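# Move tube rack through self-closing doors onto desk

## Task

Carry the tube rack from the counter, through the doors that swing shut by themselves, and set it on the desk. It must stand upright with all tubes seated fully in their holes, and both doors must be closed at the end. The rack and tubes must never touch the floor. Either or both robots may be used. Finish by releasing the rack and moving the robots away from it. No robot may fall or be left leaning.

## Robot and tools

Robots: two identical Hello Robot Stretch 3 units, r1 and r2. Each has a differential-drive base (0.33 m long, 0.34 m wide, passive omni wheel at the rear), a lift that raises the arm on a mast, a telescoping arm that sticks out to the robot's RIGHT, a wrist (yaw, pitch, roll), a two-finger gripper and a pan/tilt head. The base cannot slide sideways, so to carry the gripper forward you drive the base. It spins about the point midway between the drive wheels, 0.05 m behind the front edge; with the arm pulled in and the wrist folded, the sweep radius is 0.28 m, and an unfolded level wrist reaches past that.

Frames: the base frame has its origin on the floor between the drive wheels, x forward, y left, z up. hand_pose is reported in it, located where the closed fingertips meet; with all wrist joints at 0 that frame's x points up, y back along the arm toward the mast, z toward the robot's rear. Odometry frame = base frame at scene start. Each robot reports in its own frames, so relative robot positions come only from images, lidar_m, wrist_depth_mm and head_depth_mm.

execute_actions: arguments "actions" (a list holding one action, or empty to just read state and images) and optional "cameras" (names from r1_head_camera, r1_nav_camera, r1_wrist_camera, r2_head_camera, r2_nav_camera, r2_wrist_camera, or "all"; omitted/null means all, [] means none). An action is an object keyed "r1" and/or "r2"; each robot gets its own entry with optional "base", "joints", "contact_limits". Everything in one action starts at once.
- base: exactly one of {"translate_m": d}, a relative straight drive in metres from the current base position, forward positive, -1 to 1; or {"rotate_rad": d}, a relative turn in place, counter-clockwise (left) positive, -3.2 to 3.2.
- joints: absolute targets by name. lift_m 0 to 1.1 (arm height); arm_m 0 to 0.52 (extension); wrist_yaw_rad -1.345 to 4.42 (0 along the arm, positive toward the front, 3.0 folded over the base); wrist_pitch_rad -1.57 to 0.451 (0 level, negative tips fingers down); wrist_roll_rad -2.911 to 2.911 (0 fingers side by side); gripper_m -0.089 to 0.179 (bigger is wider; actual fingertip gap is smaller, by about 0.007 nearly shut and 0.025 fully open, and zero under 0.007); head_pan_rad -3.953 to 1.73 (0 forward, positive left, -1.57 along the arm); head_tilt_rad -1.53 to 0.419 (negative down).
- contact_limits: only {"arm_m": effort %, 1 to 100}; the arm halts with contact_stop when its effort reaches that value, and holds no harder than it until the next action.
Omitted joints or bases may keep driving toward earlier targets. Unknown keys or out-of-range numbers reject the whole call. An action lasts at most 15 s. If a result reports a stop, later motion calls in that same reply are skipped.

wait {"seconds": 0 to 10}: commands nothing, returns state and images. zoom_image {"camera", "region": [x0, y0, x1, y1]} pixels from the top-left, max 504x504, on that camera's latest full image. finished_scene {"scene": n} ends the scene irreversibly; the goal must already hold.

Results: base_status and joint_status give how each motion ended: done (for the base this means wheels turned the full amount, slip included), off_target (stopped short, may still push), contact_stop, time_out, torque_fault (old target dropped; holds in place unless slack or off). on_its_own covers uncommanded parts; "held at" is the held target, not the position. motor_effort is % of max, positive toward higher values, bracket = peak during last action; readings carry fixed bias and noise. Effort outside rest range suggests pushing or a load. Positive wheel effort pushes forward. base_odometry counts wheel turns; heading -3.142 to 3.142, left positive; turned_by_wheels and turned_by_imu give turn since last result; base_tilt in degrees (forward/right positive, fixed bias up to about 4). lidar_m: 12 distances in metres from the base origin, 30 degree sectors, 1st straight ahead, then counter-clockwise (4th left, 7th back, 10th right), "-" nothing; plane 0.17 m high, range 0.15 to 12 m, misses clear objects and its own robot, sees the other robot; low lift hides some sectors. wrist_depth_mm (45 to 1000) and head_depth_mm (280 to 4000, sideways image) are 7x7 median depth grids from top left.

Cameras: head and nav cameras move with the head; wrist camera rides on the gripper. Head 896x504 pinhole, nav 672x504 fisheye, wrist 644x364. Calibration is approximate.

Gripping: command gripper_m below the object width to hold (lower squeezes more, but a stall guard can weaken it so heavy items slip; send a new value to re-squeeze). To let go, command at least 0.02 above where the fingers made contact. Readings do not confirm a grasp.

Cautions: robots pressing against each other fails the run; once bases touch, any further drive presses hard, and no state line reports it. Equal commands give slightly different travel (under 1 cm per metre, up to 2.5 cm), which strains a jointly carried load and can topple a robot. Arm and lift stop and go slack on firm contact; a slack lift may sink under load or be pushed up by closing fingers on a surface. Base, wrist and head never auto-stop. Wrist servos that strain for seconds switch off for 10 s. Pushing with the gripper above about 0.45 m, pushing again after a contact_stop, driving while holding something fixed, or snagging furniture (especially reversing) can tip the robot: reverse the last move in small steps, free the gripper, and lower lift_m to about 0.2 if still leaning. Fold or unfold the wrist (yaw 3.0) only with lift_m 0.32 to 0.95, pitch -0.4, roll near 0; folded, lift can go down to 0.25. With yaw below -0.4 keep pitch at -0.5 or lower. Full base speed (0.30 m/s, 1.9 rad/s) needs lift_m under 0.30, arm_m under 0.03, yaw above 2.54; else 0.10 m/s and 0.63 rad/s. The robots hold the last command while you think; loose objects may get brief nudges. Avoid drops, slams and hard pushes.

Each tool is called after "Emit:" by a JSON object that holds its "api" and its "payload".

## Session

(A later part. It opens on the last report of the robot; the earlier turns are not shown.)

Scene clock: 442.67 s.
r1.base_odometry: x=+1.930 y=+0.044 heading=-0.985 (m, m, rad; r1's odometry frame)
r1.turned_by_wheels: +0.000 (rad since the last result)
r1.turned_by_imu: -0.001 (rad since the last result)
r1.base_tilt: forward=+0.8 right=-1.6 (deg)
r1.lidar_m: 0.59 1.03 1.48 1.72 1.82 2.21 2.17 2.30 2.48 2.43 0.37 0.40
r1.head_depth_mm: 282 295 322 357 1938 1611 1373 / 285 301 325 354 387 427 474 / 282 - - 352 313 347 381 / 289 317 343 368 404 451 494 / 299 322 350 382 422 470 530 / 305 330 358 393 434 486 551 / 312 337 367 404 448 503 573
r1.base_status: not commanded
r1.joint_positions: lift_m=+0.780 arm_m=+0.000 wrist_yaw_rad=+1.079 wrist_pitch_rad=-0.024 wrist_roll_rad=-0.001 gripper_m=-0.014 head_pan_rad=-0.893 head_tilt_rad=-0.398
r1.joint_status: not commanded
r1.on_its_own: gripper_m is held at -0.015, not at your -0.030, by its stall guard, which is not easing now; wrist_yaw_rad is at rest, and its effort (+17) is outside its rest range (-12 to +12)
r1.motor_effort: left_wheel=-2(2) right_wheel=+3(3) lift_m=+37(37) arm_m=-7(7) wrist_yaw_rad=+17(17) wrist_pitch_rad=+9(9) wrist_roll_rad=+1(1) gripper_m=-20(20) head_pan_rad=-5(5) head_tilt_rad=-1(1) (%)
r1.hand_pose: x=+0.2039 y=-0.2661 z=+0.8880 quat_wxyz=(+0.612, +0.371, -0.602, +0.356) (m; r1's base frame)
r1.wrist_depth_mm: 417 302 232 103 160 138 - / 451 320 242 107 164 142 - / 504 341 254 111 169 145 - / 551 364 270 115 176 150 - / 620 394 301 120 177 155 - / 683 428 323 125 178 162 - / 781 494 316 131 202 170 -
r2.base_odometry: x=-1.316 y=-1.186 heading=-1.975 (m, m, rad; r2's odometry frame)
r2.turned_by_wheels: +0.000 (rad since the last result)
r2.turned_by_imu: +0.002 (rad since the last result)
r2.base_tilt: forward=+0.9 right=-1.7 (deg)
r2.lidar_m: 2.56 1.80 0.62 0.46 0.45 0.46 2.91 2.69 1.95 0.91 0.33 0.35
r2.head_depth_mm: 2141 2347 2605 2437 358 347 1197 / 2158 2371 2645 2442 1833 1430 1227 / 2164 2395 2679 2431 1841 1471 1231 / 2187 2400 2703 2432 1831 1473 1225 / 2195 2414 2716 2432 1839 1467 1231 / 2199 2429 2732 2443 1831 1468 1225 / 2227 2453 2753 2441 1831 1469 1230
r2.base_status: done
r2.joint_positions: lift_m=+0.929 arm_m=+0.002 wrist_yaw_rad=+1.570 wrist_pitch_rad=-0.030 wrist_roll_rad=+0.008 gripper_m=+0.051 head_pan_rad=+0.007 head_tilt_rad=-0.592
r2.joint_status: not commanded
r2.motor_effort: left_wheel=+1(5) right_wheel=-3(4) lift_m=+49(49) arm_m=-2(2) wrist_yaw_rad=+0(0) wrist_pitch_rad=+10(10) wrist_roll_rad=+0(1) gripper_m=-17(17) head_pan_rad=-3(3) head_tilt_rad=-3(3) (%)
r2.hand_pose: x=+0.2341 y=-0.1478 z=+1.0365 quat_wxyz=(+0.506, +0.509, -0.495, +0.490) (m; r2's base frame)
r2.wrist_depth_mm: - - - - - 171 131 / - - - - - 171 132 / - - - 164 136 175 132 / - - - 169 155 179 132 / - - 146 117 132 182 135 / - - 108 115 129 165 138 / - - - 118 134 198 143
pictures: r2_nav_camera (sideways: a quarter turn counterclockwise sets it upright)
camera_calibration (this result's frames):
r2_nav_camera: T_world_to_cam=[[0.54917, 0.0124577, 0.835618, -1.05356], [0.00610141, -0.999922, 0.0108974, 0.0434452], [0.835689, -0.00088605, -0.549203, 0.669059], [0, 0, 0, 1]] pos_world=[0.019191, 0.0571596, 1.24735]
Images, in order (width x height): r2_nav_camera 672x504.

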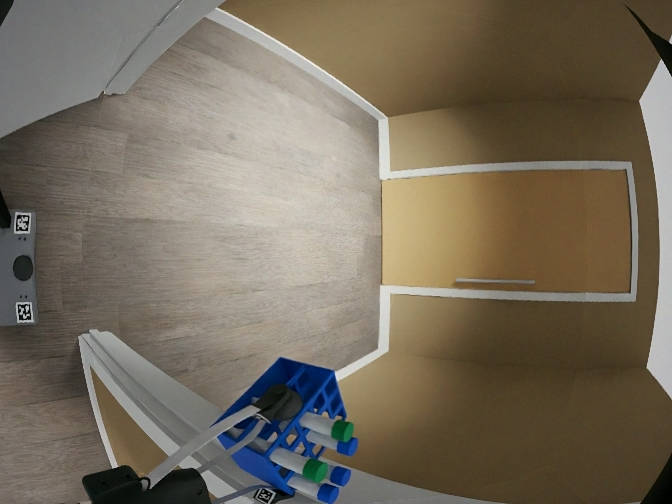

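Emit:
{"api": "execute_actions", "payload": {"actions": [{"r2":{"base":{"rotate_rad":0.12}}}], "cameras": []}}

Emit:
{"api": "execute_actions", "payload": {"actions": [{"r2":{"base":{"translate_m":0.35}}}], "cameras": ["r2_nav_camera"]}}

Scene clock: 449.73 s.
r1.base_odometry: x=+1.930 y=+0.044 heading=-0.985 (m, m, rad; r1's odometry frame)
r1.turned_by_wheels: +0.000 (rad since the last result)
r1.turned_by_imu: -0.001 (rad since the last result)
r1.base_tilt: forward=+0.7 right=-1.4 (deg)
r1.lidar_m: 0.59 1.02 1.48 1.72 1.82 2.22 2.17 2.30 2.49 2.42 0.37 0.40
r1.head_depth_mm: 282 295 322 357 1927 1596 1373 / 285 302 326 354 387 428 475 / 282 - - 352 313 347 381 / 289 317 343 369 404 451 492 / 299 322 349 382 421 471 530 / 305 329 358 393 434 486 550 / 312 338 367 404 449 502 572
r1.base_status: not commanded
r1.joint_positions: lift_m=+0.780 arm_m=+0.000 wrist_yaw_rad=+1.079 wrist_pitch_rad=-0.024 wrist_roll_rad=-0.001 gripper_m=-0.014 head_pan_rad=-0.893 head_tilt_rad=-0.398
r1.joint_status: not commanded
r1.on_its_own: gripper_m is held at -0.015, not at your -0.030, by its stall guard, which is not easing now; wrist_yaw_rad is at rest, and its effort (+17) is outside its rest range (-12 to +12)
r1.motor_effort: left_wheel=-2(2) right_wheel=+3(3) lift_m=+37(37) arm_m=-7(8) wrist_yaw_rad=+17(17) wrist_pitch_rad=+9(9) wrist_roll_rad=+1(1) gripper_m=-21(20) head_pan_rad=-5(5) head_tilt_rad=-1(1) (%)
r1.hand_pose: x=+0.2039 y=-0.2661 z=+0.8880 quat_wxyz=(+0.612, +0.371, -0.602, +0.356) (m; r1's base frame)
r1.wrist_depth_mm: 410 302 234 103 160 138 - / 452 318 244 107 163 142 - / 503 340 257 111 169 145 - / 550 366 268 115 175 149 - / 609 395 302 120 179 156 - / 709 426 322 125 178 162 - / 760 488 313 132 199 170 -
r2.base_odometry: x=-1.316 y=-1.186 heading=-1.855 (m, m, rad; r2's odometry frame)
r2.turned_by_wheels: +0.120 (rad since the last result)
r2.turned_by_imu: +0.118 (rad since the last result)
r2.base_tilt: forward=+1.0 right=-1.7 (deg)
r2.lidar_m: 2.56 1.61 0.56 0.45 0.44 0.48 2.92 2.41 1.90 0.62 0.33 0.40
r2.head_depth_mm: 2072 2295 2562 2431 358 347 1194 / 2134 2341 2607 2435 1826 1429 1225 / 2173 2397 2684 2432 1844 1468 1226 / 2216 2451 2731 2431 1836 1476 1229 / 2244 2499 2803 2448 1838 1468 1222 / 2279 2534 2867 2443 1834 1472 1225 / 2256 2407 2467 2341 1839 1469 1226
r2.base_status: done
r2.joint_positions: lift_m=+0.929 arm_m=+0.002 wrist_yaw_rad=+1.570 wrist_pitch_rad=-0.030 wrist_roll_rad=+0.008 gripper_m=+0.051 head_pan_rad=+0.007 head_tilt_rad=-0.592
r2.joint_status: not commanded
r2.motor_effort: left_wheel=-2(4) right_wheel=+3(6) lift_m=+49(49) arm_m=-1(2) wrist_yaw_rad=+0(0) wrist_pitch_rad=+10(10) wrist_roll_rad=+0(0) gripper_m=-17(17) head_pan_rad=-2(3) head_tilt_rad=-3(3) (%)
r2.hand_pose: x=+0.2341 y=-0.1478 z=+1.0365 quat_wxyz=(+0.506, +0.509, -0.495, +0.490) (m; r2's base frame)
r2.wrist_depth_mm: - - - - - - 150 / - - - - - - 149 / - - - 164 136 - 148 / - - - 170 155 - 148 / - - 146 117 132 - 152 / - - 108 115 129 224 155 / - - - 118 134 - 160
pictures: none
No camera images: the call's "cameras" was empty. Leave "cameras" out to get every camera's image.

Scene clock: 454.20 s.
r1.base_odometry: x=+1.930 y=+0.044 heading=-0.985 (m, m, rad; r1's odometry frame)
r1.turned_by_wheels: +0.000 (rad since the last result)
r1.turned_by_imu: -0.001 (rad since the last result)
r1.base_tilt: forward=+0.8 right=-1.4 (deg)
r1.lidar_m: 0.59 1.02 1.48 1.72 1.82 2.21 2.17 2.30 2.48 2.43 0.37 0.40
r1.head_depth_mm: 282 296 322 357 1938 1604 1372 / 285 301 325 354 387 427 474 / 282 - - 352 313 347 382 / 289 317 343 368 403 451 493 / 299 322 349 382 422 470 530 / 305 329 358 393 434 486 551 / 312 337 368 404 448 503 571
r1.base_status: not commanded
r1.joint_positions: lift_m=+0.780 arm_m=+0.000 wrist_yaw_rad=+1.079 wrist_pitch_rad=-0.024 wrist_roll_rad=-0.001 gripper_m=-0.014 head_pan_rad=-0.893 head_tilt_rad=-0.398
r1.joint_status: not commanded
r1.on_its_own: gripper_m is held at -0.015, not at your -0.030, by its stall guard, which is not easing now; wrist_yaw_rad is at rest, and its effort (+17) is outside its rest range (-12 to +12)
r1.motor_effort: left_wheel=-1(2) right_wheel=+3(3) lift_m=+38(37) arm_m=-7(7) wrist_yaw_rad=+17(17) wrist_pitch_rad=+8(9) wrist_roll_rad=+1(1) gripper_m=-20(21) head_pan_rad=-5(4) head_tilt_rad=-1(1) (%)
r1.hand_pose: x=+0.2039 y=-0.2661 z=+0.8880 quat_wxyz=(+0.612, +0.371, -0.602, +0.356) (m; r1's base frame)
r1.wrist_depth_mm: 414 300 231 103 160 138 - / 451 316 241 107 165 141 - / 500 342 255 111 170 145 - / 551 368 269 115 177 150 - / 614 392 303 120 179 155 - / 718 429 324 125 178 163 - / 732 492 309 131 199 170 -
r2.base_odometry: x=-1.414 y=-1.522 heading=-1.855 (m, m, rad; r2's odometry frame)
r2.turned_by_wheels: +0.000 (rad since the last result)
r2.turned_by_imu: +0.001 (rad since the last result)
r2.base_tilt: forward=+1.0 right=-1.7 (deg)
r2.lidar_m: 2.22 1.56 1.23 0.58 0.57 0.62 3.25 2.45 0.28 0.29 0.94 1.40
r2.head_depth_mm: 1800 1974 2196 2340 358 347 1194 / 1847 2022 2256 2407 1834 1425 1234 / 1867 2073 2303 2423 1834 1470 1228 / 1909 2098 2350 2437 1832 1473 1229 / 1933 2130 2385 2427 1837 1476 1228 / 1975 2189 2465 2446 1827 1466 1227 / 2019 2206 2365 2327 1829 1471 1231
r2.base_status: done
r2.joint_positions: lift_m=+0.929 arm_m=+0.002 wrist_yaw_rad=+1.570 wrist_pitch_rad=-0.030 wrist_roll_rad=+0.008 gripper_m=+0.051 head_pan_rad=+0.007 head_tilt_rad=-0.592
r2.joint_status: not commanded
r2.motor_effort: left_wheel=-2(3) right_wheel=+3(7) lift_m=+49(49) arm_m=-2(2) wrist_yaw_rad=+1(1) wrist_pitch_rad=+10(10) wrist_roll_rad=+0(0) gripper_m=-18(18) head_pan_rad=-3(1) head_tilt_rad=-3(3) (%)
r2.hand_pose: x=+0.2341 y=-0.1478 z=+1.0365 quat_wxyz=(+0.506, +0.509, -0.495, +0.490) (m; r2's base frame)
r2.wrist_depth_mm: - - - - - - - / - - - - - - - / - - - 165 136 - - / - - - 170 155 - - / - - 146 117 133 - - / - - 108 115 129 - - / - - - 118 133 - -
pictures: r2_nav_camera (sideways: a quarter turn counterclockwise sets it upright)
camera_calibration (this result's frames):
r2_nav_camera: T_world_to_cam=[[0.549201, 0.0124579, 0.835597, -1.05353], [0.00610177, -0.999922, 0.0108974, 0.0434452], [0.835668, -0.000886243, -0.549235, 0.6691], [0, 0, 0, 1]] pos_world=[0.0191889, 0.0571596, 1.24735]
Images, in order (width x height): r2_nav_camera 672x504.

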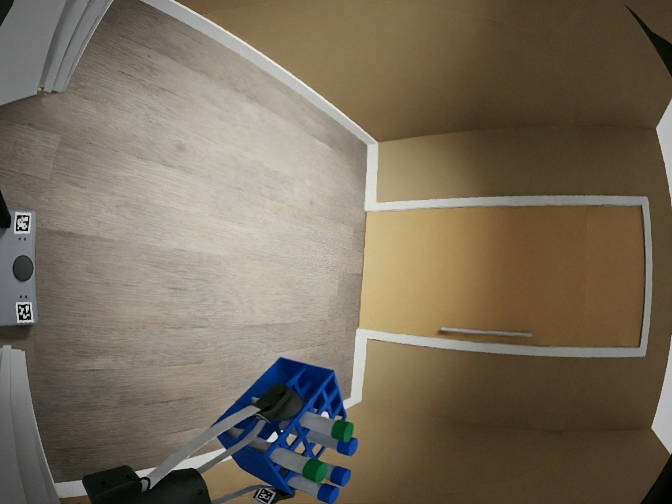

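Emit:
{"api": "execute_actions", "payload": {"actions": [{"r2":{"base":{"translate_m":1.0},"joints":{"head_tilt_rad":-0.2}}}], "cameras": ["r2_nav_camera","r2_head_camera"]}}

Scene clock: 471.53 s.
r1.base_odometry: x=+1.930 y=+0.044 heading=-0.985 (m, m, rad; r1's odometry frame)
r1.turned_by_wheels: +0.000 (rad since the last result)
r1.turned_by_imu: -0.003 (rad since the last result)
r1.base_tilt: forward=+0.8 right=-1.4 (deg)
r1.lidar_m: 0.59 1.03 1.48 1.72 1.81 2.22 2.17 2.29 2.49 2.43 0.37 0.40
r1.head_depth_mm: 283 295 322 357 1930 1613 1373 / 285 302 325 354 387 428 475 / 283 - - 352 313 348 382 / 289 317 342 368 404 451 493 / 299 322 349 382 421 470 531 / 305 329 358 393 435 486 551 / 312 337 368 403 447 502 572
r1.base_status: not commanded
r1.joint_positions: lift_m=+0.780 arm_m=+0.000 wrist_yaw_rad=+1.079 wrist_pitch_rad=-0.024 wrist_roll_rad=-0.001 gripper_m=-0.014 head_pan_rad=-0.893 head_tilt_rad=-0.398
r1.joint_status: not commanded
r1.on_its_own: gripper_m is held at -0.015, not at your -0.030, by its stall guard, which is not easing now; wrist_yaw_rad is at rest, and its effort (+17) is outside its rest range (-12 to +12)
r1.motor_effort: left_wheel=-2(2) right_wheel=+3(3) lift_m=+38(37) arm_m=-7(7) wrist_yaw_rad=+17(17) wrist_pitch_rad=+9(9) wrist_roll_rad=+1(1) gripper_m=-21(21) head_pan_rad=-5(5) head_tilt_rad=-1(1) (%)
r1.hand_pose: x=+0.2039 y=-0.2661 z=+0.8880 quat_wxyz=(+0.612, +0.371, -0.602, +0.356) (m; r1's base frame)
r1.wrist_depth_mm: 416 303 233 103 159 138 - / 456 319 243 107 164 141 - / 498 343 254 111 170 145 - / 549 364 271 115 176 150 - / 607 391 300 120 178 156 - / 688 425 323 125 178 162 - / 768 498 312 131 200 169 -
r2.base_odometry: x=-1.695 y=-2.482 heading=-1.855 (m, m, rad; r2's odometry frame)
r2.turned_by_wheels: +0.000 (rad since the last result)
r2.turned_by_imu: +0.003 (rad since the last result)
r2.base_tilt: forward=+1.0 right=-1.7 (deg)
r2.lidar_m: 1.23 1.32 1.12 1.11 1.19 1.12 1.10 1.06 1.00 0.98 1.06 1.25
r2.head_depth_mm: 1043 1082 1119 1162 1201 1253 1298 / 1065 1101 1143 1183 1231 1281 1331 / 1084 1123 1166 1210 1256 1313 1367 / 1108 1148 1191 1235 1285 1343 1399 / 1127 1166 1215 1264 1314 1371 1432 / 1148 1188 1243 1282 1341 1395 1453 / 1175 1222 1265 1320 1380 1433 1490
r2.base_status: done
r2.joint_positions: lift_m=+0.929 arm_m=+0.002 wrist_yaw_rad=+1.570 wrist_pitch_rad=-0.030 wrist_roll_rad=+0.008 gripper_m=+0.051 head_pan_rad=+0.007 head_tilt_rad=-0.211
r2.joint_status: all done
r2.motor_effort: left_wheel=-2(4) right_wheel=+2(7) lift_m=+49(49) arm_m=-2(2) wrist_yaw_rad=+1(0) wrist_pitch_rad=+10(10) wrist_roll_rad=+0(0) gripper_m=-17(16) head_pan_rad=-3(2) head_tilt_rad=+3(20) (%)
r2.hand_pose: x=+0.2341 y=-0.1478 z=+1.0365 quat_wxyz=(+0.506, +0.509, -0.495, +0.490) (m; r2's base frame)
r2.wrist_depth_mm: - - - - - 987 953 / - - - - - - 975 / - - - 164 136 - - / - - - 170 155 - - / - - 145 117 133 - - / - - 108 115 129 - - / - - - 118 133 - -
pictures: r2_head_camera (sideways: a quarter turn clockwise sets it upright), r2_nav_camera (sideways: a quarter turn counterclockwise sets it upright)
camera_calibration (this result's frames):
r2_head_camera: T_world_to_cam=[[-0.158792, -0.0265218, -0.986956, 1.30537], [-0.0678043, 0.997572, -0.015898, 0.0264486], [0.984981, 0.0643954, -0.160205, 0.163405], [0, 0, 0, 1]] pos_world=[0.0481257, -0.00228603, 1.31495]
r2_nav_camera: T_world_to_cam=[[0.198445, 0.00999828, 0.980061, -1.23992], [0.00202857, -0.99995, 0.00979043, 0.044906], [0.98011, 0.0000452657, -0.198455, 0.211731], [0, 0, 0, 1]] pos_world=[0.038445, 0.0572913, 1.25678]
Images, in order (width x height): r2_head_camera 896x504, r2_nav_camera 672x504.

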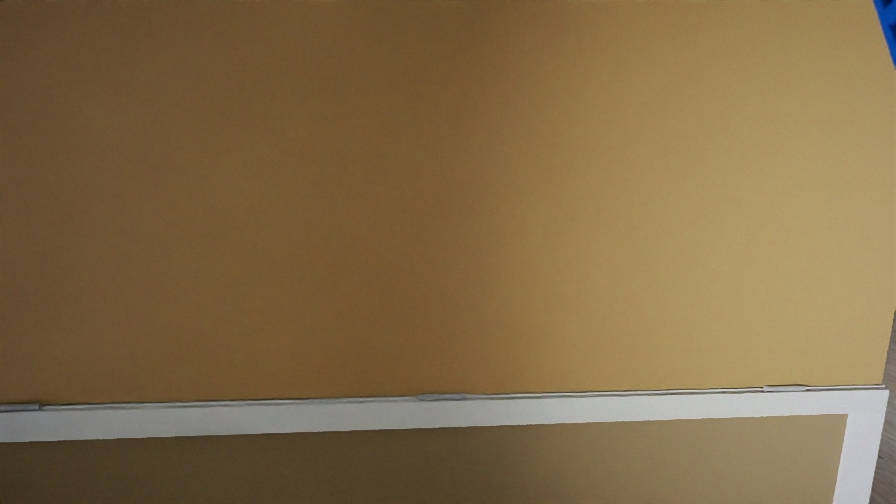

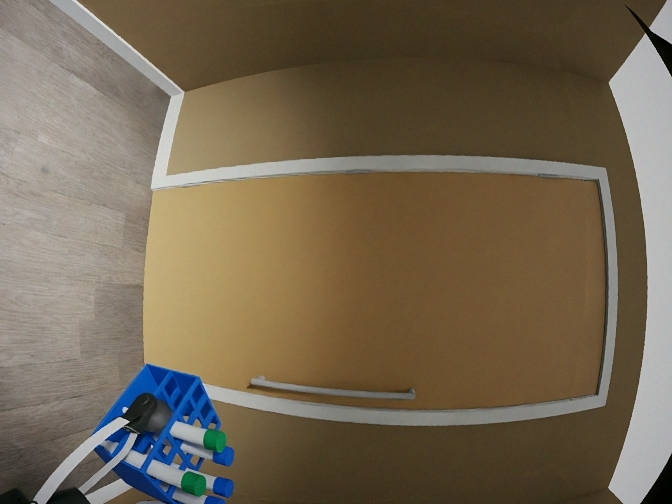

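Emit:
{"api": "execute_actions", "payload": {"actions": [{"r2":{"base":{"rotate_rad":3.18},"joints":{"wrist_yaw_rad":2.0,"head_tilt_rad":-0.5}}}], "cameras": ["r2_nav_camera","r2_head_camera"]}}

Scene clock: 496.87 s.
r1.base_odometry: x=+1.930 y=+0.044 heading=-0.985 (m, m, rad; r1's odometry frame)
r1.turned_by_wheels: +0.000 (rad since the last result)
r1.turned_by_imu: -0.002 (rad since the last result)
r1.base_tilt: forward=+0.8 right=-1.5 (deg)
r1.lidar_m: 0.59 1.03 1.48 1.71 1.81 2.22 2.17 2.30 2.48 2.43 0.37 0.40
r1.head_depth_mm: 282 295 322 357 1938 1615 1375 / 285 301 325 353 387 427 475 / 282 - - 352 313 347 382 / 289 317 343 368 404 451 493 / 299 322 349 382 422 471 531 / 305 329 358 393 435 486 550 / 312 337 367 404 448 503 572
r1.base_status: not commanded
r1.joint_positions: lift_m=+0.780 arm_m=+0.000 wrist_yaw_rad=+1.079 wrist_pitch_rad=-0.024 wrist_roll_rad=-0.001 gripper_m=-0.014 head_pan_rad=-0.893 head_tilt_rad=-0.398
r1.joint_status: not commanded
r1.on_its_own: gripper_m is held at -0.015, not at your -0.030, by its stall guard, which is not easing now; wrist_yaw_rad is at rest, and its effort (+17) is outside its rest range (-12 to +12)
r1.motor_effort: left_wheel=-2(2) right_wheel=+3(3) lift_m=+37(37) arm_m=-7(7) wrist_yaw_rad=+17(17) wrist_pitch_rad=+8(9) wrist_roll_rad=+1(1) gripper_m=-20(20) head_pan_rad=-5(5) head_tilt_rad=-1(1) (%)
r1.hand_pose: x=+0.2039 y=-0.2661 z=+0.8880 quat_wxyz=(+0.612, +0.371, -0.602, +0.356) (m; r1's base frame)
r1.wrist_depth_mm: 421 303 231 103 159 137 - / 448 318 242 107 165 142 - / 494 338 254 111 170 146 - / 542 367 270 115 176 149 - / 617 393 301 120 177 156 - / 687 432 319 125 177 163 - / 767 494 311 131 200 170 -
r2.base_odometry: x=-1.695 y=-2.482 heading=+1.325 (m, m, rad; r2's odometry frame)
r2.turned_by_wheels: +3.180 (rad since the last result)
r2.turned_by_imu: +3.136 (rad since the last result)
r2.base_tilt: forward=+0.9 right=-1.7 (deg)
r2.lidar_m: 1.06 1.08 0.99 0.99 1.08 1.24 1.23 1.33 1.11 1.11 1.21 1.11
r2.head_depth_mm: 1456 1509 1570 1646 1712 1653 - / 3601 3927 - 2088 1975 1653 - / 3678 - - 2934 2064 - - / 3793 - - 2891 2052 325 - / 3802 - - 2469 1344 1444 1201 / 873 948 1044 1165 1318 1479 1294 / 895 979 1078 1207 1363 1508 1300
r2.base_status: done
r2.joint_positions: lift_m=+0.929 arm_m=+0.002 wrist_yaw_rad=+1.997 wrist_pitch_rad=-0.030 wrist_roll_rad=+0.008 gripper_m=+0.051 head_pan_rad=+0.007 head_tilt_rad=-0.493
r2.joint_status: all done
r2.motor_effort: left_wheel=-2(5) right_wheel=+3(6) lift_m=+49(49) arm_m=-3(2) wrist_yaw_rad=+2(5) wrist_pitch_rad=+10(10) wrist_roll_rad=+0(0) gripper_m=-17(17) head_pan_rad=-3(4) head_tilt_rad=-2(16) (%)
r2.hand_pose: x=+0.2112 y=-0.0418 z=+1.0365 quat_wxyz=(+0.390, +0.602, -0.375, +0.586) (m; r2's base frame)
r2.wrist_depth_mm: 818 998 - - - - - / 837 - - - - - - / 847 - - 164 136 - - / 835 - - 169 155 - - / 878 - 146 117 133 - - / 877 - 108 115 129 - - / 901 - - 118 133 - -
pictures: r2_head_camera (sideways: a quarter turn clockwise sets it upright), r2_nav_camera (sideways: a quarter turn counterclockwise sets it upright)
camera_calibration (this result's frames):
r2_head_camera: T_world_to_cam=[[-0.427843, -0.0283485, -0.903408, 1.1979], [-0.0697559, 0.997563, 0.00173255, 0.00350489], [0.901157, 0.0637593, -0.428778, 0.51346], [0, 0, 0, 1]] pos_world=[0.0500486, -0.00227562, 1.30234]
r2_nav_camera: T_world_to_cam=[[0.464001, 0.0117986, 0.885756, -1.11842], [0.00488858, -0.99993, 0.0107585, 0.043632], [0.885821, -0.000661887, -0.464026, 0.557928], [0, 0, 0, 1]] pos_world=[0.024511, 0.057194, 1.24907]
Images, in order (width x height): r2_head_camera 896x504, r2_nav_camera 672x504.

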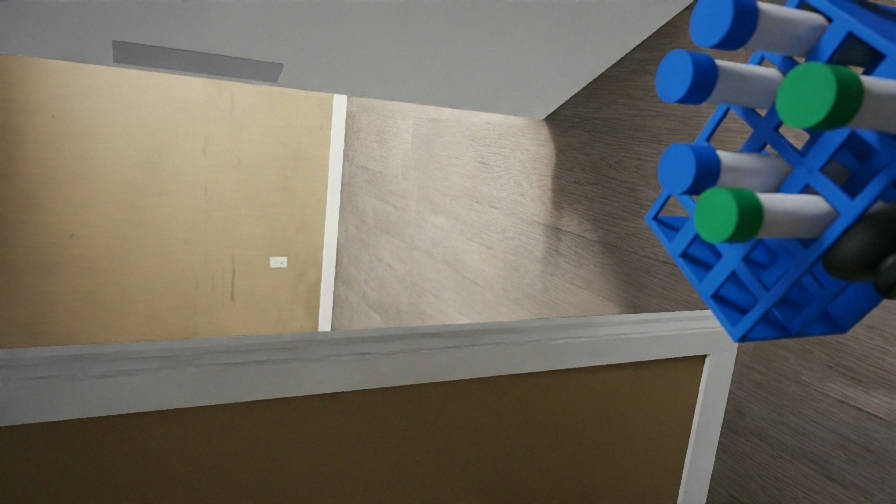

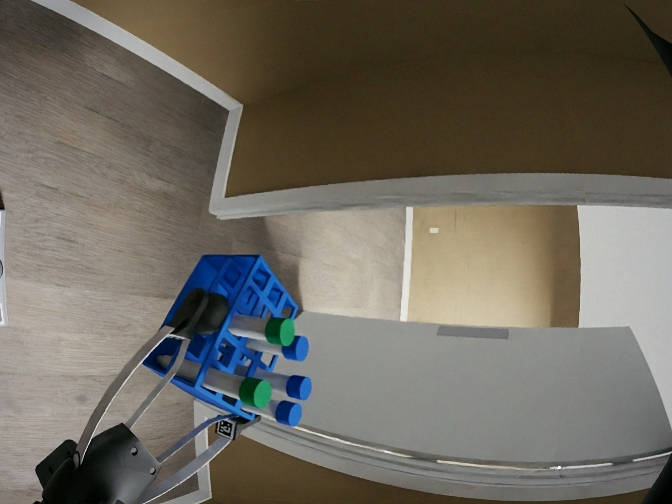

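Emit:
{"api": "execute_actions", "payload": {"actions": [{"r2":{"base":{"rotate_rad":-0.05}}}], "cameras": []}}

Emit:
{"api": "execute_actions", "payload": {"actions": [{"r2":{"base":{"translate_m":1.0}}}], "cameras": []}}

Emit:
{"api": "execute_actions", "payload": {"actions": [{"r2":{"base":{"translate_m":0.5},"joints":{"head_pan_rad":-0.8}}}], "cameras": ["r2_nav_camera","r1_nav_camera"]}}

Scene clock: 503.93 s.
r1.base_odometry: x=+1.930 y=+0.044 heading=-0.985 (m, m, rad; r1's odometry frame)
r1.turned_by_wheels: +0.000 (rad since the last result)
r1.turned_by_imu: -0.001 (rad since the last result)
r1.base_tilt: forward=+0.8 right=-1.6 (deg)
r1.lidar_m: 0.59 1.02 1.48 1.72 1.81 2.22 2.17 2.31 2.49 2.43 0.37 0.40
r1.head_depth_mm: 283 296 322 357 1939 1601 1370 / 285 302 326 354 388 427 474 / 282 - - 352 313 347 382 / 289 317 342 369 404 451 492 / 299 322 349 382 422 471 531 / 305 330 358 393 435 486 551 / 312 337 368 404 448 503 571
r1.base_status: not commanded
r1.joint_positions: lift_m=+0.780 arm_m=+0.000 wrist_yaw_rad=+1.079 wrist_pitch_rad=-0.024 wrist_roll_rad=-0.001 gripper_m=-0.014 head_pan_rad=-0.893 head_tilt_rad=-0.398
r1.joint_status: not commanded
r1.on_its_own: gripper_m is held at -0.015, not at your -0.030, by its stall guard, which is not easing now; wrist_yaw_rad is at rest, and its effort (+17) is outside its rest range (-12 to +12)
r1.motor_effort: left_wheel=-2(2) right_wheel=+3(3) lift_m=+37(37) arm_m=-7(8) wrist_yaw_rad=+17(17) wrist_pitch_rad=+9(8) wrist_roll_rad=+1(1) gripper_m=-21(21) head_pan_rad=-5(5) head_tilt_rad=-1(1) (%)
r1.hand_pose: x=+0.2039 y=-0.2661 z=+0.8880 quat_wxyz=(+0.612, +0.371, -0.602, +0.356) (m; r1's base frame)
r1.wrist_depth_mm: 415 300 232 103 159 137 - / 453 318 243 107 164 141 - / 499 340 256 111 169 145 - / 549 366 269 115 175 150 - / 622 396 302 120 178 156 - / 686 429 325 125 177 163 - / 758 495 313 131 200 169 -
r2.base_odometry: x=-1.695 y=-2.482 heading=+1.275 (m, m, rad; r2's odometry frame)
r2.turned_by_wheels: -0.050 (rad since the last result)
r2.turned_by_imu: -0.050 (rad since the last result)
r2.base_tilt: forward=+1.0 right=-1.6 (deg)
r2.lidar_m: 1.12 1.06 1.00 0.99 1.06 1.25 1.23 1.32 1.12 1.11 1.19 1.12
r2.head_depth_mm: 1340 1403 1457 1530 1608 1610 - / 3473 1690 1773 1884 1902 1646 - / 3676 3959 - 2917 2052 - - / 3768 - - 2897 2057 325 - / 3810 - - 2903 1978 1469 1202 / 897 961 1042 1143 1273 1447 1297 / 866 949 1051 1171 1320 1483 1302
r2.base_status: done
r2.joint_positions: lift_m=+0.929 arm_m=+0.002 wrist_yaw_rad=+1.998 wrist_pitch_rad=-0.030 wrist_roll_rad=+0.008 gripper_m=+0.051 head_pan_rad=+0.007 head_tilt_rad=-0.494
r2.joint_status: not commanded
r2.motor_effort: left_wheel=+2(2) right_wheel=-3(3) lift_m=+49(49) arm_m=-2(2) wrist_yaw_rad=+2(2) wrist_pitch_rad=+10(10) wrist_roll_rad=+0(0) gripper_m=-17(18) head_pan_rad=-4(2) head_tilt_rad=-3(3) (%)
r2.hand_pose: x=+0.2112 y=-0.0418 z=+1.0365 quat_wxyz=(+0.390, +0.602, -0.375, +0.586) (m; r2's base frame)
r2.wrist_depth_mm: 834 - - - - - - / 853 - - - - - - / 857 - - 164 136 - - / 863 - - 170 155 - - / 897 - 145 117 133 - - / 914 - 108 115 129 - - / 929 - - 118 133 - -
pictures: none
No camera images: the call's "cameras" was empty. Leave "cameras" out to get every camera's image.

Scene clock: 514.90 s.
r1.base_odometry: x=+1.930 y=+0.044 heading=-0.985 (m, m, rad; r1's odometry frame)
r1.turned_by_wheels: +0.000 (rad since the last result)
r1.turned_by_imu: -0.003 (rad since the last result)
r1.base_tilt: forward=+0.9 right=-1.6 (deg)
r1.lidar_m: 0.59 1.03 1.48 1.72 1.81 2.22 2.17 2.30 2.48 2.44 0.37 0.40
r1.head_depth_mm: 282 295 322 357 1947 1606 1377 / 285 301 326 353 387 427 475 / 282 - - 352 313 347 382 / 289 317 343 368 403 450 493 / 299 322 350 382 421 470 530 / 305 329 358 393 435 486 550 / 312 337 368 404 448 502 572
r1.base_status: not commanded
r1.joint_positions: lift_m=+0.780 arm_m=+0.000 wrist_yaw_rad=+1.079 wrist_pitch_rad=-0.024 wrist_roll_rad=-0.001 gripper_m=-0.014 head_pan_rad=-0.893 head_tilt_rad=-0.398
r1.joint_status: not commanded
r1.on_its_own: gripper_m is held at -0.015, not at your -0.030, by its stall guard, which is not easing now; wrist_yaw_rad is at rest, and its effort (+17) is outside its rest range (-12 to +12)
r1.motor_effort: left_wheel=-2(2) right_wheel=+3(3) lift_m=+38(37) arm_m=-8(7) wrist_yaw_rad=+17(17) wrist_pitch_rad=+9(9) wrist_roll_rad=+1(1) gripper_m=-21(20) head_pan_rad=-5(5) head_tilt_rad=-1(1) (%)
r1.hand_pose: x=+0.2039 y=-0.2661 z=+0.8880 quat_wxyz=(+0.612, +0.371, -0.602, +0.356) (m; r1's base frame)
r1.wrist_depth_mm: 415 301 233 103 159 138 - / 445 322 241 107 165 142 - / 500 344 252 110 169 145 - / 550 369 271 115 176 150 - / 614 395 304 120 178 156 - / 692 428 321 125 178 163 - / 765 492 312 131 199 170 -
r2.base_odometry: x=-1.403 y=-1.525 heading=+1.275 (m, m, rad; r2's odometry frame)
r2.turned_by_wheels: +0.000 (rad since the last result)
r2.turned_by_imu: +0.004 (rad since the last result)
r2.base_tilt: forward=+1.0 right=-1.7 (deg)
r2.lidar_m: 3.25 2.46 0.29 0.29 0.95 1.41 2.22 1.56 1.22 0.57 0.57 0.62
r2.head_depth_mm: 2703 2914 3126 927 961 991 - / 2755 2990 3284 2885 2070 1651 - / 2807 3036 3331 2903 2055 - - / 2851 3096 3394 2916 2070 325 - / 2911 3162 3470 2922 2060 1594 1208 / 2940 3236 3519 2878 2062 1584 1305 / 3013 3276 3572 2897 2064 1588 1298
r2.base_status: done
r2.joint_positions: lift_m=+0.929 arm_m=+0.002 wrist_yaw_rad=+1.998 wrist_pitch_rad=-0.030 wrist_roll_rad=+0.008 gripper_m=+0.051 head_pan_rad=+0.007 head_tilt_rad=-0.494
r2.joint_status: not commanded
r2.motor_effort: left_wheel=+2(5) right_wheel=-2(3) lift_m=+49(49) arm_m=-2(2) wrist_yaw_rad=+3(2) wrist_pitch_rad=+10(10) wrist_roll_rad=+0(0) gripper_m=-17(17) head_pan_rad=-2(3) head_tilt_rad=-2(3) (%)
r2.hand_pose: x=+0.2112 y=-0.0418 z=+1.0365 quat_wxyz=(+0.390, +0.602, -0.375, +0.586) (m; r2's base frame)
r2.wrist_depth_mm: - - - - - - 593 / - - - - - - 591 / - - - 165 136 - 586 / - - - 170 154 - 577 / - - 145 117 133 - 587 / - - 108 115 129 - 584 / - - - 118 133 - 570
pictures: none
No camera images: the call's "cameras" was empty. Leave "cameras" out to get every camera's image.

Scene clock: 520.87 s.
r1.base_odometry: x=+1.930 y=+0.044 heading=-0.985 (m, m, rad; r1's odometry frame)
r1.turned_by_wheels: +0.000 (rad since the last result)
r1.turned_by_imu: -0.001 (rad since the last result)
r1.base_tilt: forward=+0.8 right=-1.5 (deg)
r1.lidar_m: 0.59 1.03 1.48 1.72 1.82 2.21 2.17 2.29 2.49 2.43 0.37 0.40
r1.head_depth_mm: 282 295 322 357 1932 1614 1376 / 285 302 326 354 387 427 474 / 282 - - 352 313 347 381 / 289 317 343 368 404 451 493 / 299 322 350 382 422 470 531 / 305 329 358 393 434 486 550 / 312 337 368 404 448 503 572
r1.base_status: not commanded
r1.joint_positions: lift_m=+0.780 arm_m=+0.000 wrist_yaw_rad=+1.079 wrist_pitch_rad=-0.024 wrist_roll_rad=-0.001 gripper_m=-0.014 head_pan_rad=-0.893 head_tilt_rad=-0.398
r1.joint_status: not commanded
r1.on_its_own: gripper_m is held at -0.015, not at your -0.030, by its stall guard, which is not easing now; wrist_yaw_rad is at rest, and its effort (+17) is outside its rest range (-12 to +12)
r1.motor_effort: left_wheel=-2(2) right_wheel=+3(4) lift_m=+37(37) arm_m=-7(8) wrist_yaw_rad=+17(17) wrist_pitch_rad=+9(9) wrist_roll_rad=+1(1) gripper_m=-20(20) head_pan_rad=-5(5) head_tilt_rad=-1(1) (%)
r1.hand_pose: x=+0.2039 y=-0.2661 z=+0.8880 quat_wxyz=(+0.612, +0.371, -0.602, +0.356) (m; r1's base frame)
r1.wrist_depth_mm: 416 301 234 103 159 137 - / 451 326 243 107 164 141 - / 499 346 255 111 170 145 - / 545 366 271 116 176 149 - / 622 389 303 120 178 156 - / 695 422 320 125 177 163 - / 771 490 312 131 199 169 -
r2.base_odometry: x=-1.257 y=-1.047 heading=+1.275 (m, m, rad; r2's odometry frame)
r2.turned_by_wheels: +0.000 (rad since the last result)
r2.turned_by_imu: +0.002 (rad since the last result)
r2.base_tilt: forward=+0.9 right=-1.6 (deg)
r2.lidar_m: 2.77 2.38 1.89 1.03 0.46 0.44 2.71 1.62 0.48 0.39 0.38 0.42
r2.head_depth_mm: 287 306 331 360 394 436 489 / 298 321 348 381 420 467 526 / 311 336 368 404 448 503 573 / 326 354 388 428 479 545 618 / 343 375 413 461 528 610 1204 / 2529 2743 2984 2895 2066 1622 1267 / 2388 2560 2774 2836 2057 1705 -
r2.base_status: done
r2.joint_positions: lift_m=+0.929 arm_m=+0.002 wrist_yaw_rad=+1.998 wrist_pitch_rad=-0.030 wrist_roll_rad=+0.008 gripper_m=+0.051 head_pan_rad=-0.793 head_tilt_rad=-0.494
r2.joint_status: all done
r2.motor_effort: left_wheel=+1(5) right_wheel=-2(3) lift_m=+49(49) arm_m=-2(3) wrist_yaw_rad=+2(2) wrist_pitch_rad=+10(10) wrist_roll_rad=+0(0) gripper_m=-17(17) head_pan_rad=-2(31) head_tilt_rad=-2(3) (%)
r2.hand_pose: x=+0.2112 y=-0.0418 z=+1.0365 quat_wxyz=(+0.390, +0.602, -0.375, +0.586) (m; r2's base frame)
r2.wrist_depth_mm: - - - - - - - / - - - - - - - / - - - 164 136 - - / - - - 170 155 - - / - - 145 117 133 - - / - - 108 115 129 - - / - - - 118 133 - -
pictures: r1_nav_camera (sideways: a quarter turn counterclockwise sets it upright), r2_nav_camera (sideways: a quarter turn counterclockwise sets it upright)
camera_calibration (this result's frames):
r1_nav_camera: T_world_to_cam=[[0.220078, -0.361267, 0.906119, -1.13584], [-0.809238, -0.586301, -0.0372092, 0.100698], [0.544701, -0.725077, -0.421383, 0.501017], [0, 0, 0, 1]] pos_world=[0.0585571, 0.0119735, 1.24407]
r2_nav_camera: T_world_to_cam=[[0.332016, -0.324693, 0.88563, -1.11745], [-0.713661, -0.700409, 0.0107591, 0.0480145], [0.61681, -0.635611, -0.464268, 0.559883], [0, 0, 0, 1]] pos_world=[0.0599364, 0.0266687, 1.24907]
Images, in order (width x height): r1_nav_camera 672x504, r2_nav_camera 672x504.

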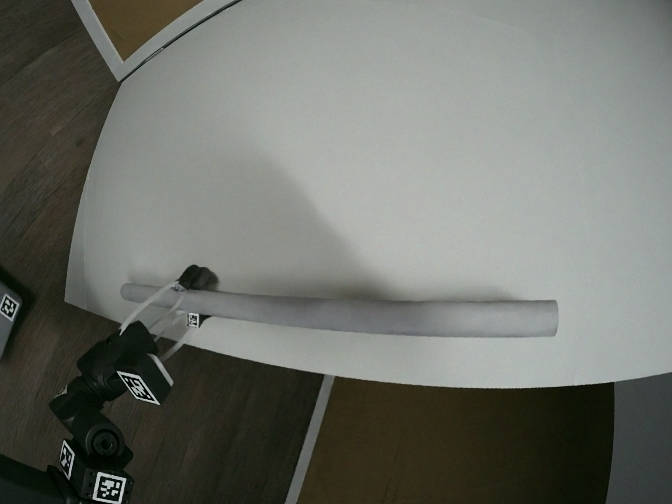

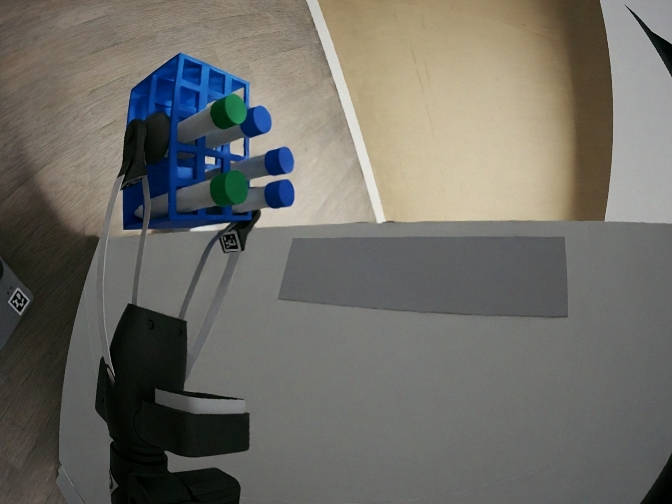

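Emit:
{"api": "execute_actions", "payload": {"actions": [{"r2":{"base":{"translate_m":0.3}}}], "cameras": []}}

Emit:
{"api": "execute_actions", "payload": {"actions": [{"r1":{"joints":{"gripper_m":0.1}}}], "cameras": ["r2_nav_camera","r1_nav_camera"]}}

Scene clock: 528.83 s.
r1.base_odometry: x=+1.930 y=+0.044 heading=-0.985 (m, m, rad; r1's odometry frame)
r1.turned_by_wheels: +0.000 (rad since the last result)
r1.turned_by_imu: -0.002 (rad since the last result)
r1.base_tilt: forward=+0.8 right=-1.5 (deg)
r1.lidar_m: 0.59 1.02 1.48 1.72 1.82 2.21 2.17 2.30 2.48 2.44 0.37 0.40
r1.head_depth_mm: 282 296 322 357 1870 1613 1371 / 285 302 325 354 387 428 474 / 282 - - 352 313 347 382 / 289 317 343 368 404 450 494 / 299 322 349 382 422 470 530 / 305 329 358 393 435 486 550 / 312 337 367 404 448 503 571
r1.base_status: not commanded
r1.joint_positions: lift_m=+0.780 arm_m=+0.000 wrist_yaw_rad=+1.079 wrist_pitch_rad=-0.024 wrist_roll_rad=-0.001 gripper_m=-0.014 head_pan_rad=-0.893 head_tilt_rad=-0.398
r1.joint_status: not commanded
r1.on_its_own: gripper_m is held at -0.015, not at your -0.030, by its stall guard, which is not easing now; wrist_yaw_rad is at rest, and its effort (+17) is outside its rest range (-12 to +12)
r1.motor_effort: left_wheel=-2(2) right_wheel=+3(3) lift_m=+37(37) arm_m=-7(7) wrist_yaw_rad=+17(16) wrist_pitch_rad=+9(9) wrist_roll_rad=+1(1) gripper_m=-22(21) head_pan_rad=-4(4) head_tilt_rad=-1(1) (%)
r1.hand_pose: x=+0.2039 y=-0.2661 z=+0.8880 quat_wxyz=(+0.612, +0.371, -0.602, +0.356) (m; r1's base frame)
r1.wrist_depth_mm: 414 302 232 103 159 138 241 / 449 319 242 107 164 141 - / 491 340 256 111 169 145 - / 550 370 270 115 175 150 - / 626 390 301 120 177 156 - / 691 425 318 125 177 163 - / 750 493 314 131 200 170 -
r2.base_odometry: x=-1.170 y=-0.760 heading=+1.275 (m, m, rad; r2's odometry frame)
r2.turned_by_wheels: +0.000 (rad since the last result)
r2.turned_by_imu: +0.001 (rad since the last result)
r2.base_tilt: forward=+0.8 right=-1.7 (deg)
r2.lidar_m: 2.47 2.34 1.86 1.82 0.86 0.69 3.00 0.69 0.34 0.28 0.27 2.51
r2.head_depth_mm: 3063 3246 2763 702 573 1031 1094 / 3013 3353 3705 760 605 1599 1143 / 2775 3058 3400 2931 2061 1592 1208 / 2598 2808 3102 2893 2054 1589 1333 / 2406 2626 2845 2920 2058 1585 1267 / 2273 2451 2624 2725 2058 1618 1268 / 2138 2276 2460 2603 2051 1699 -
r2.base_status: done
r2.joint_positions: lift_m=+0.929 arm_m=+0.002 wrist_yaw_rad=+1.998 wrist_pitch_rad=-0.030 wrist_roll_rad=+0.008 gripper_m=+0.051 head_pan_rad=-0.793 head_tilt_rad=-0.494
r2.joint_status: not commanded
r2.motor_effort: left_wheel=+1(5) right_wheel=-2(3) lift_m=+49(49) arm_m=-2(2) wrist_yaw_rad=+1(3) wrist_pitch_rad=+10(10) wrist_roll_rad=+0(0) gripper_m=-17(16) head_pan_rad=-2(2) head_tilt_rad=-3(3) (%)
r2.hand_pose: x=+0.2112 y=-0.0418 z=+1.0365 quat_wxyz=(+0.390, +0.602, -0.375, +0.586) (m; r2's base frame)
r2.wrist_depth_mm: - - - - - - - / - - - - - - - / - - - 164 136 - - / - - - 169 155 - - / - - 145 117 133 - - / - - 108 115 128 - - / - - - 118 134 - -
pictures: none
No camera images: the call's "cameras" was empty. Leave "cameras" out to get every camera's image.

Scene clock: 531.20 s.
r1.base_odometry: x=+1.930 y=+0.044 heading=-0.985 (m, m, rad; r1's odometry frame)
r1.turned_by_wheels: +0.000 (rad since the last result)
r1.turned_by_imu: -0.001 (rad since the last result)
r1.base_tilt: forward=+0.8 right=-1.6 (deg)
r1.lidar_m: 0.64 1.02 1.48 1.72 1.81 2.22 2.17 2.30 2.48 2.43 0.45 0.47
r1.head_depth_mm: 346 376 495 516 1993 1658 1372 / 347 372 402 437 479 529 599 / 292 303 328 359 397 444 499 / 355 382 413 451 495 550 615 / 360 387 419 458 505 560 625 / 364 393 426 465 513 571 643 / 369 398 432 473 523 583 658
r1.base_status: not commanded
r1.joint_positions: lift_m=+0.780 arm_m=+0.000 wrist_yaw_rad=+1.088 wrist_pitch_rad=-0.024 wrist_roll_rad=-0.001 gripper_m=+0.100 head_pan_rad=-0.893 head_tilt_rad=-0.398
r1.joint_status: all done
r1.motor_effort: left_wheel=-1(2) right_wheel=+3(6) lift_m=+38(37) arm_m=-5(7) wrist_yaw_rad=+10(17) wrist_pitch_rad=+9(9) wrist_roll_rad=+1(1) gripper_m=-3(81) head_pan_rad=-5(5) head_tilt_rad=-1(1) (%)
r1.hand_pose: x=+0.2050 y=-0.2639 z=+0.8881 quat_wxyz=(+0.610, +0.373, -0.600, +0.359) (m; r1's base frame)
r1.wrist_depth_mm: 496 392 316 266 159 203 243 / 539 414 331 277 166 208 - / 578 434 349 285 172 215 - / 618 462 359 299 178 222 - / 688 508 372 310 184 226 - / 727 594 397 327 196 234 - / 781 557 421 339 207 252 -
r2.base_odometry: x=-1.170 y=-0.760 heading=+1.275 (m, m, rad; r2's odometry frame)
r2.turned_by_wheels: +0.000 (rad since the last result)
r2.turned_by_imu: -0.015 (rad since the last result)
r2.base_tilt: forward=+0.9 right=-1.6 (deg)
r2.lidar_m: 2.47 2.38 1.85 1.82 0.87 0.69 2.99 0.65 0.26 0.20 0.20 2.52
r2.head_depth_mm: 3045 3226 2629 745 566 985 1109 / 3050 3373 3705 658 599 1601 1142 / 2843 3112 3441 2901 2062 1594 1140 / 2629 2863 3151 2901 2052 1591 1335 / 2440 2669 2859 2893 2047 1586 1284 / 2281 2461 2658 2762 2042 1616 1247 / 2126 2290 2494 2611 2054 1695 -
r2.base_status: not commanded
r2.joint_positions: lift_m=+0.930 arm_m=+0.002 wrist_yaw_rad=+2.001 wrist_pitch_rad=-0.032 wrist_roll_rad=+0.009 gripper_m=+0.051 head_pan_rad=-0.794 head_tilt_rad=-0.495
r2.joint_status: not commanded
r2.motor_effort: left_wheel=+1(3) right_wheel=+0(15) lift_m=+46(49) arm_m=+0(2) wrist_yaw_rad=-1(7) wrist_pitch_rad=+11(11) wrist_roll_rad=-1(1) gripper_m=-16(17) head_pan_rad=-3(2) head_tilt_rad=-2(3) (%)
r2.hand_pose: x=+0.2108 y=-0.0408 z=+1.0361 quat_wxyz=(+0.390, +0.604, -0.374, +0.587) (m; r2's base frame)
r2.wrist_depth_mm: - - - - - - - / - - - - - - - / - - - 165 150 - - / - - - 161 155 - - / - - 146 117 133 - - / - - 108 115 129 - - / - - - 118 134 - -
pictures: r1_nav_camera (sideways: a quarter turn counterclockwise sets it upright), r2_nav_camera (sideways: a quarter turn counterclockwise sets it upright)
camera_calibration (this result's frames):
r1_nav_camera: T_world_to_cam=[[0.220075, -0.361269, 0.906119, -1.13584], [-0.809242, -0.586296, -0.0372092, 0.100698], [0.544696, -0.725081, -0.421383, 0.501017], [0, 0, 0, 1]] pos_world=[0.0585572, 0.0119732, 1.24407]
r2_nav_camera: T_world_to_cam=[[0.332747, -0.325889, 0.884916, -1.11652], [-0.714129, -0.699932, 0.010762, 0.0480135], [0.615873, -0.635525, -0.465627, 0.561657], [0, 0, 0, 1]] pos_world=[0.0598978, 0.0266897, 1.24904]
Images, in order (width x height): r1_nav_camera 672x504, r2_nav_camera 672x504.

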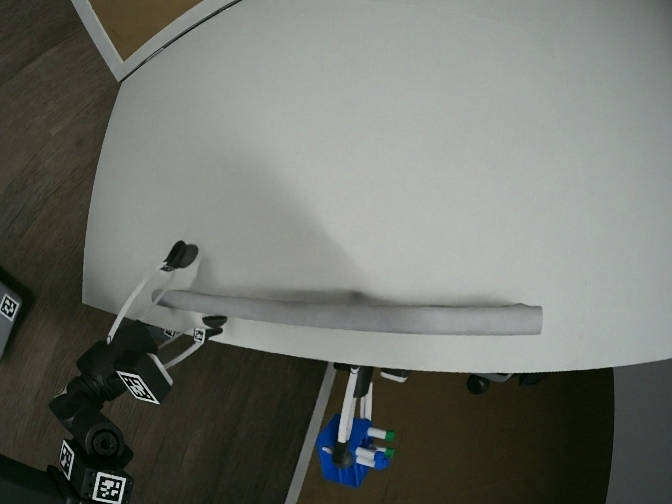

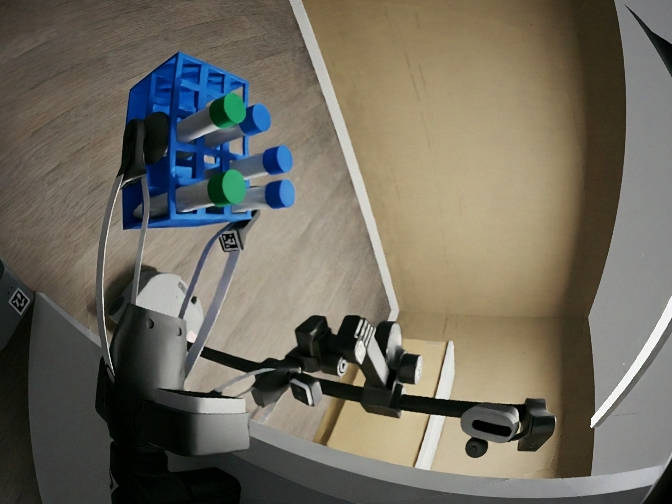

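Emit:
{"api": "execute_actions", "payload": {"actions": [{"r1":{"base":{"translate_m":-0.6}}}], "cameras": ["r2_nav_camera","r1_nav_camera"]}}

Scene clock: 541.30 s.
r1.base_odometry: x=+1.598 y=+0.544 heading=-0.985 (m, m, rad; r1's odometry frame)
r1.turned_by_wheels: +0.000 (rad since the last result)
r1.turned_by_imu: -0.008 (rad since the last result)
r1.base_tilt: forward=+0.7 right=-1.5 (deg)
r1.lidar_m: 1.06 1.65 1.79 1.75 1.85 1.61 1.57 1.66 2.39 2.40 2.09 0.88
r1.head_depth_mm: 2187 2326 2498 2615 2076 1650 1377 / 2334 2514 2695 2754 2106 1667 1395 / 2304 2473 2645 2717 2116 1679 1383 / 2055 2202 2341 2532 2137 1687 1398 / 1859 1986 2015 2234 2142 1645 1398 / 1704 1784 839 1902 2009 1451 1307 / 895 1021 1669 1815 1928 1383 1156
r1.base_status: done
r1.joint_positions: lift_m=+0.780 arm_m=+0.000 wrist_yaw_rad=+1.097 wrist_pitch_rad=-0.024 wrist_roll_rad=-0.001 gripper_m=+0.100 head_pan_rad=-0.893 head_tilt_rad=-0.398
r1.joint_status: not commanded
r1.motor_effort: left_wheel=+0(6) right_wheel=+0(2) lift_m=+38(38) arm_m=-5(5) wrist_yaw_rad=+2(9) wrist_pitch_rad=+9(9) wrist_roll_rad=+1(1) gripper_m=-1(2) head_pan_rad=-5(5) head_tilt_rad=-1(1) (%)
r1.hand_pose: x=+0.2061 y=-0.2619 z=+0.8881 quat_wxyz=(+0.608, +0.376, -0.598, +0.362) (m; r1's base frame)
r1.wrist_depth_mm: - 859 686 925 - - - / - 926 752 - - - - / - 966 765 - - - - / - - 814 - - - - / - - 810 - - - - / - - 881 - - - - / - - 948 - - - -
r2.base_odometry: x=-1.170 y=-0.760 heading=+1.275 (m, m, rad; r2's odometry frame)
r2.turned_by_wheels: +0.000 (rad since the last result)
r2.turned_by_imu: -0.001 (rad since the last result)
r2.base_tilt: forward=+1.0 right=-1.6 (deg)
r2.lidar_m: 2.48 2.37 1.86 1.83 0.86 0.69 3.00 0.65 0.26 0.20 0.20 1.03
r2.head_depth_mm: 3053 3228 2727 2754 2061 1595 1306 / 3078 3413 3702 2922 2061 1590 1302 / 2816 3109 3432 2873 2059 1590 1300 / 1015 2772 1202 2605 1904 1487 1331 / 2404 2619 1242 2742 2059 1399 1282 / 2285 2460 2571 2454 2055 1545 1244 / 2159 2308 2479 2615 2042 1700 -
r2.base_status: not commanded
r2.joint_positions: lift_m=+0.930 arm_m=+0.002 wrist_yaw_rad=+2.001 wrist_pitch_rad=-0.032 wrist_roll_rad=+0.009 gripper_m=+0.051 head_pan_rad=-0.794 head_tilt_rad=-0.495
r2.joint_status: not commanded
r2.motor_effort: left_wheel=+1(1) right_wheel=+0(0) lift_m=+46(45) arm_m=+0(0) wrist_yaw_rad=+0(1) wrist_pitch_rad=+10(11) wrist_roll_rad=-1(1) gripper_m=-18(17) head_pan_rad=-1(2) head_tilt_rad=-2(2) (%)
r2.hand_pose: x=+0.2108 y=-0.0408 z=+1.0361 quat_wxyz=(+0.390, +0.604, -0.374, +0.587) (m; r2's base frame)
r2.wrist_depth_mm: - - - - - - - / - - - - - - - / - - - 166 152 - - / - - - 170 155 - - / - - 146 117 132 - - / - - 108 115 129 - - / - - - 118 134 - -
pictures: r1_nav_camera (sideways: a quarter turn counterclockwise sets it upright), r2_nav_camera (sideways: a quarter turn counterclockwise sets it upright)
camera_calibration (this result's frames):
r1_nav_camera: T_world_to_cam=[[0.220075, -0.361269, 0.906119, -1.13584], [-0.809242, -0.586296, -0.0372092, 0.100698], [0.544696, -0.725081, -0.421383, 0.501017], [0, 0, 0, 1]] pos_world=[0.0585572, 0.0119732, 1.24407]
r2_nav_camera: T_world_to_cam=[[0.332747, -0.325889, 0.884916, -1.11652], [-0.714128, -0.699932, 0.010762, 0.0480135], [0.615874, -0.635524, -0.465627, 0.561657], [0, 0, 0, 1]] pos_world=[0.0598978, 0.0266897, 1.24904]
Images, in order (width x height): r1_nav_camera 672x504, r2_nav_camera 672x504.

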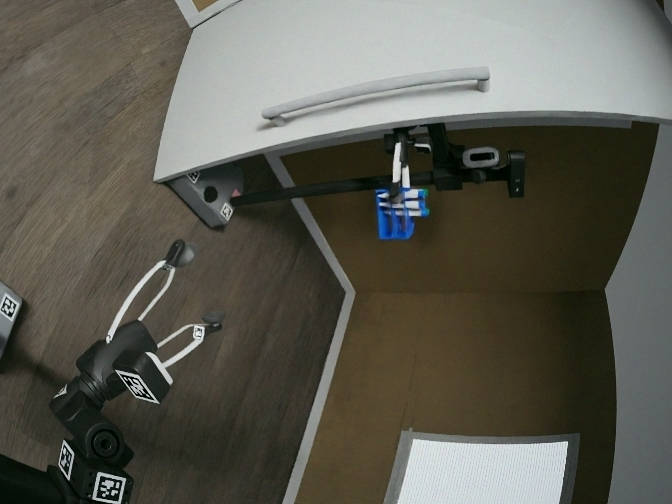

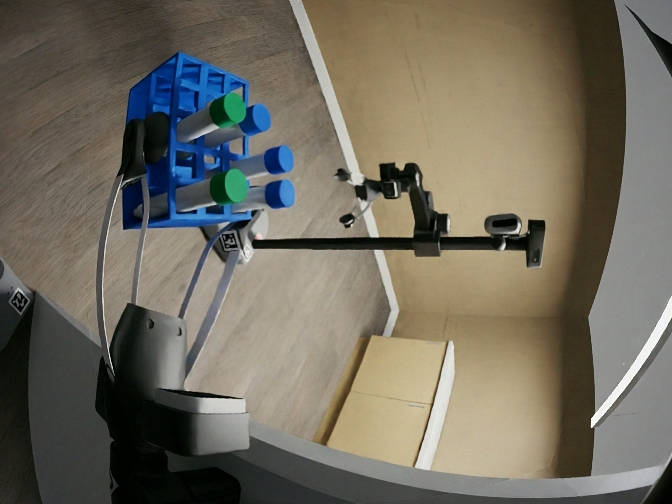

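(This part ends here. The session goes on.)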